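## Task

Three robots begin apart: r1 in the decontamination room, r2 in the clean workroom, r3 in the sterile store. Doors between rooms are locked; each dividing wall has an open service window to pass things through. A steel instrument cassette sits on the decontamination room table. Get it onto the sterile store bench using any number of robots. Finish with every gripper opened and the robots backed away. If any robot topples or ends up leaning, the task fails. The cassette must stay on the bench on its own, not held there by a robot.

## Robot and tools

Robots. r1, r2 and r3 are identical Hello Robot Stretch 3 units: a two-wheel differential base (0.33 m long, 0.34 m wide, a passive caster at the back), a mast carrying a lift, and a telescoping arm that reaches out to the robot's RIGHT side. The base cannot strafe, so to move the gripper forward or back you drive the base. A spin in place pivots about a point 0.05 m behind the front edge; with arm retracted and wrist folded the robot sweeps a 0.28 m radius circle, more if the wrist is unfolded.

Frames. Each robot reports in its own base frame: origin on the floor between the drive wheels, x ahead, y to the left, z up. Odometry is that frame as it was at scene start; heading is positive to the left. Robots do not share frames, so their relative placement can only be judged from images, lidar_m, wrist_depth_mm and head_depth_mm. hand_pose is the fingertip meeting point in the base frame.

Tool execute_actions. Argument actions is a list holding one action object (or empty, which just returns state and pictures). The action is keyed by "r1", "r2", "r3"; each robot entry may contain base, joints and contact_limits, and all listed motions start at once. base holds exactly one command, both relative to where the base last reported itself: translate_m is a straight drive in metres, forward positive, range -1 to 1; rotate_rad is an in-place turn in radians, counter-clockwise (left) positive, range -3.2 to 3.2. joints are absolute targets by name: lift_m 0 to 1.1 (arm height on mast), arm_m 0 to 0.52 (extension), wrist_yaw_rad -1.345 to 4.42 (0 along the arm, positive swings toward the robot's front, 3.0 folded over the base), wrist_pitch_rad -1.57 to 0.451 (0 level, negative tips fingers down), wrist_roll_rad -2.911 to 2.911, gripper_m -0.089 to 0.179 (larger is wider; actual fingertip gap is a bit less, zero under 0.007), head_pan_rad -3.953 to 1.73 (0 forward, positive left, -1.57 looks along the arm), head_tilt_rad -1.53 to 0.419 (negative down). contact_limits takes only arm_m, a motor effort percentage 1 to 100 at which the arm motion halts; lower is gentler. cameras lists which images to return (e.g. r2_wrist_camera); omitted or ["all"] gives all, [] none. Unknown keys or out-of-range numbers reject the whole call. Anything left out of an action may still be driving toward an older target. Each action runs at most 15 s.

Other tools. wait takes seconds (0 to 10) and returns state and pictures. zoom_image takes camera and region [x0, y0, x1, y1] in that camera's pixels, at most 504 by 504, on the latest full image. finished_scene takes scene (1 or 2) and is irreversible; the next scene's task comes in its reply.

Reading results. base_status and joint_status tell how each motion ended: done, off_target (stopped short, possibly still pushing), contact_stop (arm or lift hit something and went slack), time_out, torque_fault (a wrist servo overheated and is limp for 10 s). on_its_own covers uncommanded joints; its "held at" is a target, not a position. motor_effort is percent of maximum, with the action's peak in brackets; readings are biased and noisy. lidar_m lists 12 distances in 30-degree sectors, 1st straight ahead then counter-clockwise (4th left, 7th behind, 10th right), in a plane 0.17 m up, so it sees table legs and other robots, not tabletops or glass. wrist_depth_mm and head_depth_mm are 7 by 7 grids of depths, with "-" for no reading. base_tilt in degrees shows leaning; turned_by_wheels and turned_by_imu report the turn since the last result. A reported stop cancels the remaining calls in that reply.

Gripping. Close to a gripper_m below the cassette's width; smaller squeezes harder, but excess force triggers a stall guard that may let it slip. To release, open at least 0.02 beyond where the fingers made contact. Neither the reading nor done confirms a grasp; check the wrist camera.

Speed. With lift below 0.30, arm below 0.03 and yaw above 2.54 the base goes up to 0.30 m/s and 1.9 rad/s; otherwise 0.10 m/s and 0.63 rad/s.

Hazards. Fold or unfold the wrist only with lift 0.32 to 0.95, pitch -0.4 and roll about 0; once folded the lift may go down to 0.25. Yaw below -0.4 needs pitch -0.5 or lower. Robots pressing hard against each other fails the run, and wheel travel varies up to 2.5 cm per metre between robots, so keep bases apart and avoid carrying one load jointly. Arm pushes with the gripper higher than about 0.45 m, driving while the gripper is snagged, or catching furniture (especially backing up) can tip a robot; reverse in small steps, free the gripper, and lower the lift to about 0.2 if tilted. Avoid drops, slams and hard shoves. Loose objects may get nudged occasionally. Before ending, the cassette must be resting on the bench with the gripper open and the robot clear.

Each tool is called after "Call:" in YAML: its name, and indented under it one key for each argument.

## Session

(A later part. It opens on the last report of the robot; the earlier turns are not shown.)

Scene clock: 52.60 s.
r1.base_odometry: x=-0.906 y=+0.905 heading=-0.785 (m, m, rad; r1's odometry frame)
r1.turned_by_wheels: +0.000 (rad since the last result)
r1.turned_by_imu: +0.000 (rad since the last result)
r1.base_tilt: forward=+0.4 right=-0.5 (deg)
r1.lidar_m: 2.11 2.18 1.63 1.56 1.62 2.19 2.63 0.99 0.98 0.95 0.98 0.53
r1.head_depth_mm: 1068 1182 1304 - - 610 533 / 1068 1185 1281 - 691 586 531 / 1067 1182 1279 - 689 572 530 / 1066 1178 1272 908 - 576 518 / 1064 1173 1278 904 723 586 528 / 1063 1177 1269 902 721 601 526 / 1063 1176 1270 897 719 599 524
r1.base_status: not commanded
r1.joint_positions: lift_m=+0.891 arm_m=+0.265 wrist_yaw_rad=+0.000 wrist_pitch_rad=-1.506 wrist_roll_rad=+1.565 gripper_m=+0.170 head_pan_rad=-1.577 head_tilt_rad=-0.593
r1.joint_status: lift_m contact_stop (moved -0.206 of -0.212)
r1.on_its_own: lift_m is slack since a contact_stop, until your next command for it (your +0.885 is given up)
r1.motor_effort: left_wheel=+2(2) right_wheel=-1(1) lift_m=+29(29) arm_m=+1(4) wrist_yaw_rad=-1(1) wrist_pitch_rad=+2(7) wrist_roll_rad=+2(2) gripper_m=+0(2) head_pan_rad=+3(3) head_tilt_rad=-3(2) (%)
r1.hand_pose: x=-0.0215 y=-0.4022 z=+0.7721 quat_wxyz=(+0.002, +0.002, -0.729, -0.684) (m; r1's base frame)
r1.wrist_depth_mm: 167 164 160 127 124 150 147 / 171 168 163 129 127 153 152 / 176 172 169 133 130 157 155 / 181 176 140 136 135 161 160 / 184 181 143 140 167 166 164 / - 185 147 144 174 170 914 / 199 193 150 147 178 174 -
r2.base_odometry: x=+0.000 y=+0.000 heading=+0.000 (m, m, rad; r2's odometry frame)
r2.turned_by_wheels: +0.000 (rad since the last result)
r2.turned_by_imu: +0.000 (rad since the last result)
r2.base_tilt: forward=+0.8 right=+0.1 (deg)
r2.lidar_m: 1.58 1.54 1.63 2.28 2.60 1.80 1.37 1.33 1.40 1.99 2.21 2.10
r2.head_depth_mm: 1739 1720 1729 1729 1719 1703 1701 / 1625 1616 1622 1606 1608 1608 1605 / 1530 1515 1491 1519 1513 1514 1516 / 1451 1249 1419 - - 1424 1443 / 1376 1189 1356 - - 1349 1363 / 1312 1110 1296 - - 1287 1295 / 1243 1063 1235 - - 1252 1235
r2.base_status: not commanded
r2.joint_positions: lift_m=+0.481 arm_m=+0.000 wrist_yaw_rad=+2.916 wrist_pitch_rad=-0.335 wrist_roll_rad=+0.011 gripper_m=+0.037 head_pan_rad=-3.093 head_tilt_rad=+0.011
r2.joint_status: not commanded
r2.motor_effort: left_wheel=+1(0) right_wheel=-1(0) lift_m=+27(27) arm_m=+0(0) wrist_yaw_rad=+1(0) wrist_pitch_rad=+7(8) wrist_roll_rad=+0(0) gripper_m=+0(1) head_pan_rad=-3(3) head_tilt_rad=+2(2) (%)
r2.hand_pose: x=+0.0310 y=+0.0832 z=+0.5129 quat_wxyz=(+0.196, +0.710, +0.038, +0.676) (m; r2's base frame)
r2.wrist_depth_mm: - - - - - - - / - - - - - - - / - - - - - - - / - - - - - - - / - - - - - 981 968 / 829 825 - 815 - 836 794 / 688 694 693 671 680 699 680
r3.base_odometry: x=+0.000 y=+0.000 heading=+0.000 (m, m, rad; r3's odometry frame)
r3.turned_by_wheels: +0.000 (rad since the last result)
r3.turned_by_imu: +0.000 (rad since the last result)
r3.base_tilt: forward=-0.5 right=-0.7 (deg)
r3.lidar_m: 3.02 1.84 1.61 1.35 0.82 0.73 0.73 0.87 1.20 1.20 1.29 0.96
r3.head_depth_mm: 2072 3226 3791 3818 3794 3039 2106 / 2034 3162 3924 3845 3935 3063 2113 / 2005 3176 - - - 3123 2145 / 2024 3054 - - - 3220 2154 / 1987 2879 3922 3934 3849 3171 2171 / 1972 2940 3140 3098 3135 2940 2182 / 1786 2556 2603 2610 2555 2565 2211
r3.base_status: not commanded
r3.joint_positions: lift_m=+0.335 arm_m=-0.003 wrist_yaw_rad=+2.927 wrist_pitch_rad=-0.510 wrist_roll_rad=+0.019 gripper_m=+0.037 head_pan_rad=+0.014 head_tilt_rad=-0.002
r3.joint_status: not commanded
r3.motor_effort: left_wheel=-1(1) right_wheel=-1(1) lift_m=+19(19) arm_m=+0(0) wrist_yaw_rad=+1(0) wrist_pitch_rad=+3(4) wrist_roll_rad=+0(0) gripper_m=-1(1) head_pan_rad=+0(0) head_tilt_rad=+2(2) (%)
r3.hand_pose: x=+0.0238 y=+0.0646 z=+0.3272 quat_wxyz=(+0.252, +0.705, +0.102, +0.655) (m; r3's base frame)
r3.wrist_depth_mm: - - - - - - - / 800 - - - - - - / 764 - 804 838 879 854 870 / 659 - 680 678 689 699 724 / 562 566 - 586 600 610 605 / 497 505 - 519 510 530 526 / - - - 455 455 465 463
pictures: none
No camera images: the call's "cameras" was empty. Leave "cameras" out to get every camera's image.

Call:
execute_actions:
  actions:
    - {"r1":{"joints":{"gripper_m":0.03,"lift_m":0.9}}}
  cameras: []

Call:
execute_actions:
  actions:
    - {"r1":{"joints":{"lift_m":1.08,"arm_m":0.0,"head_pan_rad":1.57,"head_tilt_rad":-0.3}}}
  cameras: ["r1_nav_camera","r1_wrist_camera"]

Scene clock: 57.60 s.
r1.base_odometry: x=-0.906 y=+0.905 heading=-0.785 (m, m, rad; r1's odometry frame)
r1.turned_by_wheels: +0.000 (rad since the last result)
r1.turned_by_imu: +0.000 (rad since the last result)
r1.base_tilt: forward=+0.4 right=-0.6 (deg)
r1.lidar_m: 2.11 2.19 1.64 1.57 1.62 2.19 2.63 0.99 0.98 0.95 0.98 0.52
r1.head_depth_mm: 1070 1185 1304 - - 609 532 / 1068 1179 1279 - 710 584 531 / 1065 1186 1279 - 689 569 530 / 1067 1179 1279 925 - 576 528 / 1069 1175 1274 905 723 575 527 / 1061 1180 1273 904 720 601 526 / 1065 1177 1267 896 719 600 525
r1.base_status: not commanded
r1.joint_positions: lift_m=+0.900 arm_m=+0.265 wrist_yaw_rad=+0.000 wrist_pitch_rad=-1.498 wrist_roll_rad=+1.568 gripper_m=+0.031 head_pan_rad=-1.577 head_tilt_rad=-0.593
r1.joint_status: all done
r1.motor_effort: left_wheel=+2(2) right_wheel=-1(1) lift_m=+33(36) arm_m=+2(1) wrist_yaw_rad=+0(1) wrist_pitch_rad=-1(5) wrist_roll_rad=+1(2) gripper_m=-24(100) head_pan_rad=+3(3) head_tilt_rad=-3(2) (%)
r1.hand_pose: x=-0.0215 y=-0.4043 z=+0.7813 quat_wxyz=(+0.001, +0.001, -0.732, -0.681) (m; r1's base frame)
r1.wrist_depth_mm: 177 174 169 135 131 158 155 / 182 178 174 138 135 162 159 / 187 183 177 141 139 165 162 / 191 188 182 145 143 169 167 / 197 192 153 148 147 174 896 / 203 199 155 152 149 177 916 / 209 204 162 156 187 181 931
r2.base_odometry: x=+0.000 y=+0.000 heading=+0.000 (m, m, rad; r2's odometry frame)
r2.turned_by_wheels: +0.000 (rad since the last result)
r2.turned_by_imu: +0.000 (rad since the last result)
r2.base_tilt: forward=+0.9 right=+0.1 (deg)
r2.lidar_m: 1.59 1.54 1.63 2.28 2.59 1.80 1.37 1.33 1.40 1.99 2.20 2.09
r2.head_depth_mm: 1723 1727 1720 1723 1721 1699 1702 / 1618 1616 1620 1606 1616 1604 1605 / 1532 1519 1486 1529 1521 1534 1516 / 1452 1254 1423 - - 1432 1429 / 1381 1178 1364 - - 1350 1364 / 1307 1111 1295 - - 1283 1292 / 1243 1066 1237 - - 1248 1242
r2.base_status: not commanded
r2.joint_positions: lift_m=+0.481 arm_m=+0.000 wrist_yaw_rad=+2.916 wrist_pitch_rad=-0.335 wrist_roll_rad=+0.011 gripper_m=+0.037 head_pan_rad=-3.093 head_tilt_rad=+0.011
r2.joint_status: not commanded
r2.motor_effort: left_wheel=+0(0) right_wheel=+0(1) lift_m=+27(27) arm_m=+0(0) wrist_yaw_rad=+0(1) wrist_pitch_rad=+7(8) wrist_roll_rad=+1(0) gripper_m=+0(0) head_pan_rad=-3(3) head_tilt_rad=+2(2) (%)
r2.hand_pose: x=+0.0310 y=+0.0832 z=+0.5129 quat_wxyz=(+0.196, +0.710, +0.038, +0.676) (m; r2's base frame)
r2.wrist_depth_mm: - - - - - - - / - - - - - - - / - - - - - - - / - - - - - - - / - - - - - 991 997 / 823 828 - 819 - 816 812 / 717 702 697 713 698 683 691
r3.base_odometry: x=+0.000 y=+0.000 heading=+0.000 (m, m, rad; r3's odometry frame)
r3.turned_by_wheels: +0.000 (rad since the last result)
r3.turned_by_imu: +0.001 (rad since the last result)
r3.base_tilt: forward=-0.3 right=-0.8 (deg)
r3.lidar_m: 3.02 1.84 1.61 1.36 0.82 0.73 0.73 0.87 1.20 1.20 1.29 0.96
r3.head_depth_mm: 2062 3289 3723 3834 3884 3044 2083 / 2042 3219 3905 3911 3995 3063 2115 / 2051 3154 - - - 3109 2157 / 2014 3099 - - - 3175 2147 / 1995 2864 3947 3919 3857 3218 2192 / 1967 2917 3158 3089 3095 2909 2189 / 1779 2554 2621 2574 2585 2553 2202
r3.base_status: not commanded
r3.joint_positions: lift_m=+0.335 arm_m=-0.003 wrist_yaw_rad=+2.927 wrist_pitch_rad=-0.510 wrist_roll_rad=+0.019 gripper_m=+0.037 head_pan_rad=+0.014 head_tilt_rad=-0.002
r3.joint_status: not commanded
r3.motor_effort: left_wheel=+0(0) right_wheel=-1(1) lift_m=+19(19) arm_m=+0(0) wrist_yaw_rad=+0(0) wrist_pitch_rad=+3(4) wrist_roll_rad=+0(0) gripper_m=-1(0) head_pan_rad=+0(0) head_tilt_rad=+2(2) (%)
r3.hand_pose: x=+0.0238 y=+0.0646 z=+0.3272 quat_wxyz=(+0.252, +0.705, +0.102, +0.655) (m; r3's base frame)
r3.wrist_depth_mm: - - - - - - - / 785 - - - - - - / 767 - 817 818 860 861 869 / 653 - 663 707 698 703 724 / 554 568 - 586 601 601 604 / 495 517 - 510 527 529 538 / - - - 460 459 464 464
pictures: none
No camera images: the call's "cameras" was empty. Leave "cameras" out to get every camera's image.

Scene clock: 60.77 s.
r1.base_odometry: x=-0.906 y=+0.905 heading=-0.785 (m, m, rad; r1's odometry frame)
r1.turned_by_wheels: +0.000 (rad since the last result)
r1.turned_by_imu: +0.000 (rad since the last result)
r1.base_tilt: forward=+0.4 right=-0.5 (deg)
r1.lidar_m: 2.12 2.18 1.63 1.57 1.62 2.18 2.62 0.99 0.99 0.95 0.98 0.53
r1.head_depth_mm: 1373 1459 1541 1662 1766 1873 1559 / 1365 1478 1561 1646 1770 1858 1545 / 1374 - - 1659 1767 1861 1551 / 1407 - - 1654 1749 1863 1545 / 1428 - - 1651 1764 1854 1526 / 1450 - - 1638 1746 1842 1530 / 1481 - - 1626 1734 1832 1521
r1.base_status: not commanded
r1.joint_positions: lift_m=+1.080 arm_m=+0.001 wrist_yaw_rad=+0.000 wrist_pitch_rad=-1.496 wrist_roll_rad=+1.568 gripper_m=+0.030 head_pan_rad=+1.563 head_tilt_rad=-0.310
r1.joint_status: all done
joint sent to its limit — the command would take r1.arm_m past its lower limit, so that joint was sent only as far as its limit.
r1.motor_effort: left_wheel=+2(3) right_wheel=-1(1) lift_m=+35(34) arm_m=-3(5) wrist_yaw_rad=+0(0) wrist_pitch_rad=-2(10) wrist_roll_rad=+1(1) gripper_m=+0(23) head_pan_rad=+3(47) head_tilt_rad=+4(17) (%)
r1.hand_pose: x=-0.0215 y=-0.1413 z=+0.9612 quat_wxyz=(+0.001, +0.001, -0.733, -0.680) (m; r1's base frame)
r1.wrist_depth_mm: 364 351 - - - - 979 / 370 359 - - - - - / 362 359 - - - - - / 375 368 - - - - - / 403 383 384 - - - - / 413 402 - - - - - / 429 415 601 - - - -
r2.base_odometry: x=+0.000 y=+0.000 heading=+0.000 (m, m, rad; r2's odometry frame)
r2.turned_by_wheels: +0.000 (rad since the last result)
r2.turned_by_imu: +0.000 (rad since the last result)
r2.base_tilt: forward=+0.8 right=+0.2 (deg)
r2.lidar_m: 1.58 1.54 1.63 2.28 2.59 1.81 1.37 1.33 1.40 1.99 2.21 2.09
r2.head_depth_mm: 1729 1723 1718 1720 1711 1719 1699 / 1611 1621 1615 1613 1599 1619 1616 / 1541 1516 1482 1527 1528 1513 1516 / 1445 1254 1421 - - 1420 1437 / 1368 1180 1360 - - 1343 1358 / 1316 1114 1300 - - 1280 1302 / 1246 1063 1234 - - 1247 1238
r2.base_status: not commanded
r2.joint_positions: lift_m=+0.481 arm_m=+0.000 wrist_yaw_rad=+2.916 wrist_pitch_rad=-0.335 wrist_roll_rad=+0.011 gripper_m=+0.037 head_pan_rad=-3.093 head_tilt_rad=+0.011
r2.joint_status: not commanded
r2.motor_effort: left_wheel=+0(1) right_wheel=+0(1) lift_m=+27(27) arm_m=+0(0) wrist_yaw_rad=+1(1) wrist_pitch_rad=+7(7) wrist_roll_rad=+0(0) gripper_m=-1(0) head_pan_rad=-3(3) head_tilt_rad=+3(2) (%)
r2.hand_pose: x=+0.0310 y=+0.0832 z=+0.5129 quat_wxyz=(+0.196, +0.710, +0.038, +0.676) (m; r2's base frame)
r2.wrist_depth_mm: - - - - - - - / - - - - - - - / - - - - - - - / - - - - - - - / - - - - - 989 977 / 832 803 - 785 - 814 824 / 694 697 696 705 688 682 678
r3.base_odometry: x=+0.000 y=+0.000 heading=+0.000 (m, m, rad; r3's odometry frame)
r3.turned_by_wheels: +0.000 (rad since the last result)
r3.turned_by_imu: +0.000 (rad since the last result)
r3.base_tilt: forward=-0.5 right=-0.8 (deg)
r3.lidar_m: 3.03 1.83 1.61 1.36 0.82 0.73 0.73 0.87 1.20 1.20 1.29 0.96
r3.head_depth_mm: 2042 3256 3827 3783 3897 3040 2100 / 2045 3160 3930 - 3897 3128 2099 / 2047 3118 - - - 3176 2134 / 2014 3113 - - - 3194 2170 / 1961 2865 3965 - 3903 3165 2176 / 1978 2952 3197 3092 3089 2914 2191 / 1777 2605 2612 2605 2568 2518 2200
r3.base_status: not commanded
r3.joint_positions: lift_m=+0.335 arm_m=-0.003 wrist_yaw_rad=+2.927 wrist_pitch_rad=-0.510 wrist_roll_rad=+0.019 gripper_m=+0.037 head_pan_rad=+0.014 head_tilt_rad=-0.002
r3.joint_status: not commanded
r3.motor_effort: left_wheel=+0(1) right_wheel=-1(1) lift_m=+19(19) arm_m=+0(0) wrist_yaw_rad=+0(0) wrist_pitch_rad=+4(4) wrist_roll_rad=+0(0) gripper_m=-1(1) head_pan_rad=+0(1) head_tilt_rad=+2(2) (%)
r3.hand_pose: x=+0.0238 y=+0.0646 z=+0.3272 quat_wxyz=(+0.252, +0.705, +0.102, +0.655) (m; r3's base frame)
r3.wrist_depth_mm: - - - - - - - / 789 - - - - - - / 763 - 811 814 839 856 841 / 660 - 683 693 698 697 731 / 567 559 - 595 610 612 610 / 498 518 - 519 522 518 534 / - - - 456 461 464 474
pictures: r1_nav_camera (sideways: a quarter turn counterclockwise sets it upright), r1_wrist_camera
camera_calibration (this result's frames):
r1_nav_camera: T_world_to_cam=[[0.0100205, 0.267132, 0.963608, -1.21292], [0.999101, -0.0423778, 0.00135838, 0.0480469], [0.0411985, 0.962728, -0.267316, 0.305101], [0, 0, 0, 1]] pos_world=[-0.0484193, 0.0323172, 1.25028]
r1_wrist_camera: T_world_to_cam=[[-0.0470709, 0.995879, -0.0775165, 0.21604], [0.984705, 0.059295, 0.163833, -0.0973532], [0.167754, -0.0686191, -0.983438, 1.10227], [0, 0, 0, 1]] pos_world=[-0.0788768, -0.13374, 1.11671]
Images, in order (width x height): r1_nav_camera 672x504, r1_wrist_camera 644x364.

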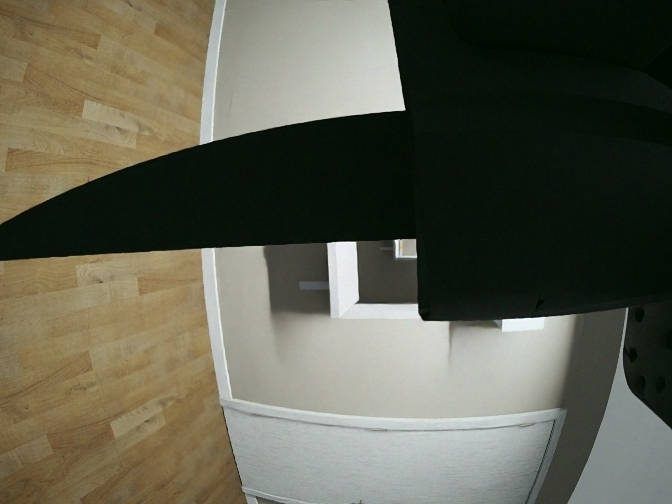

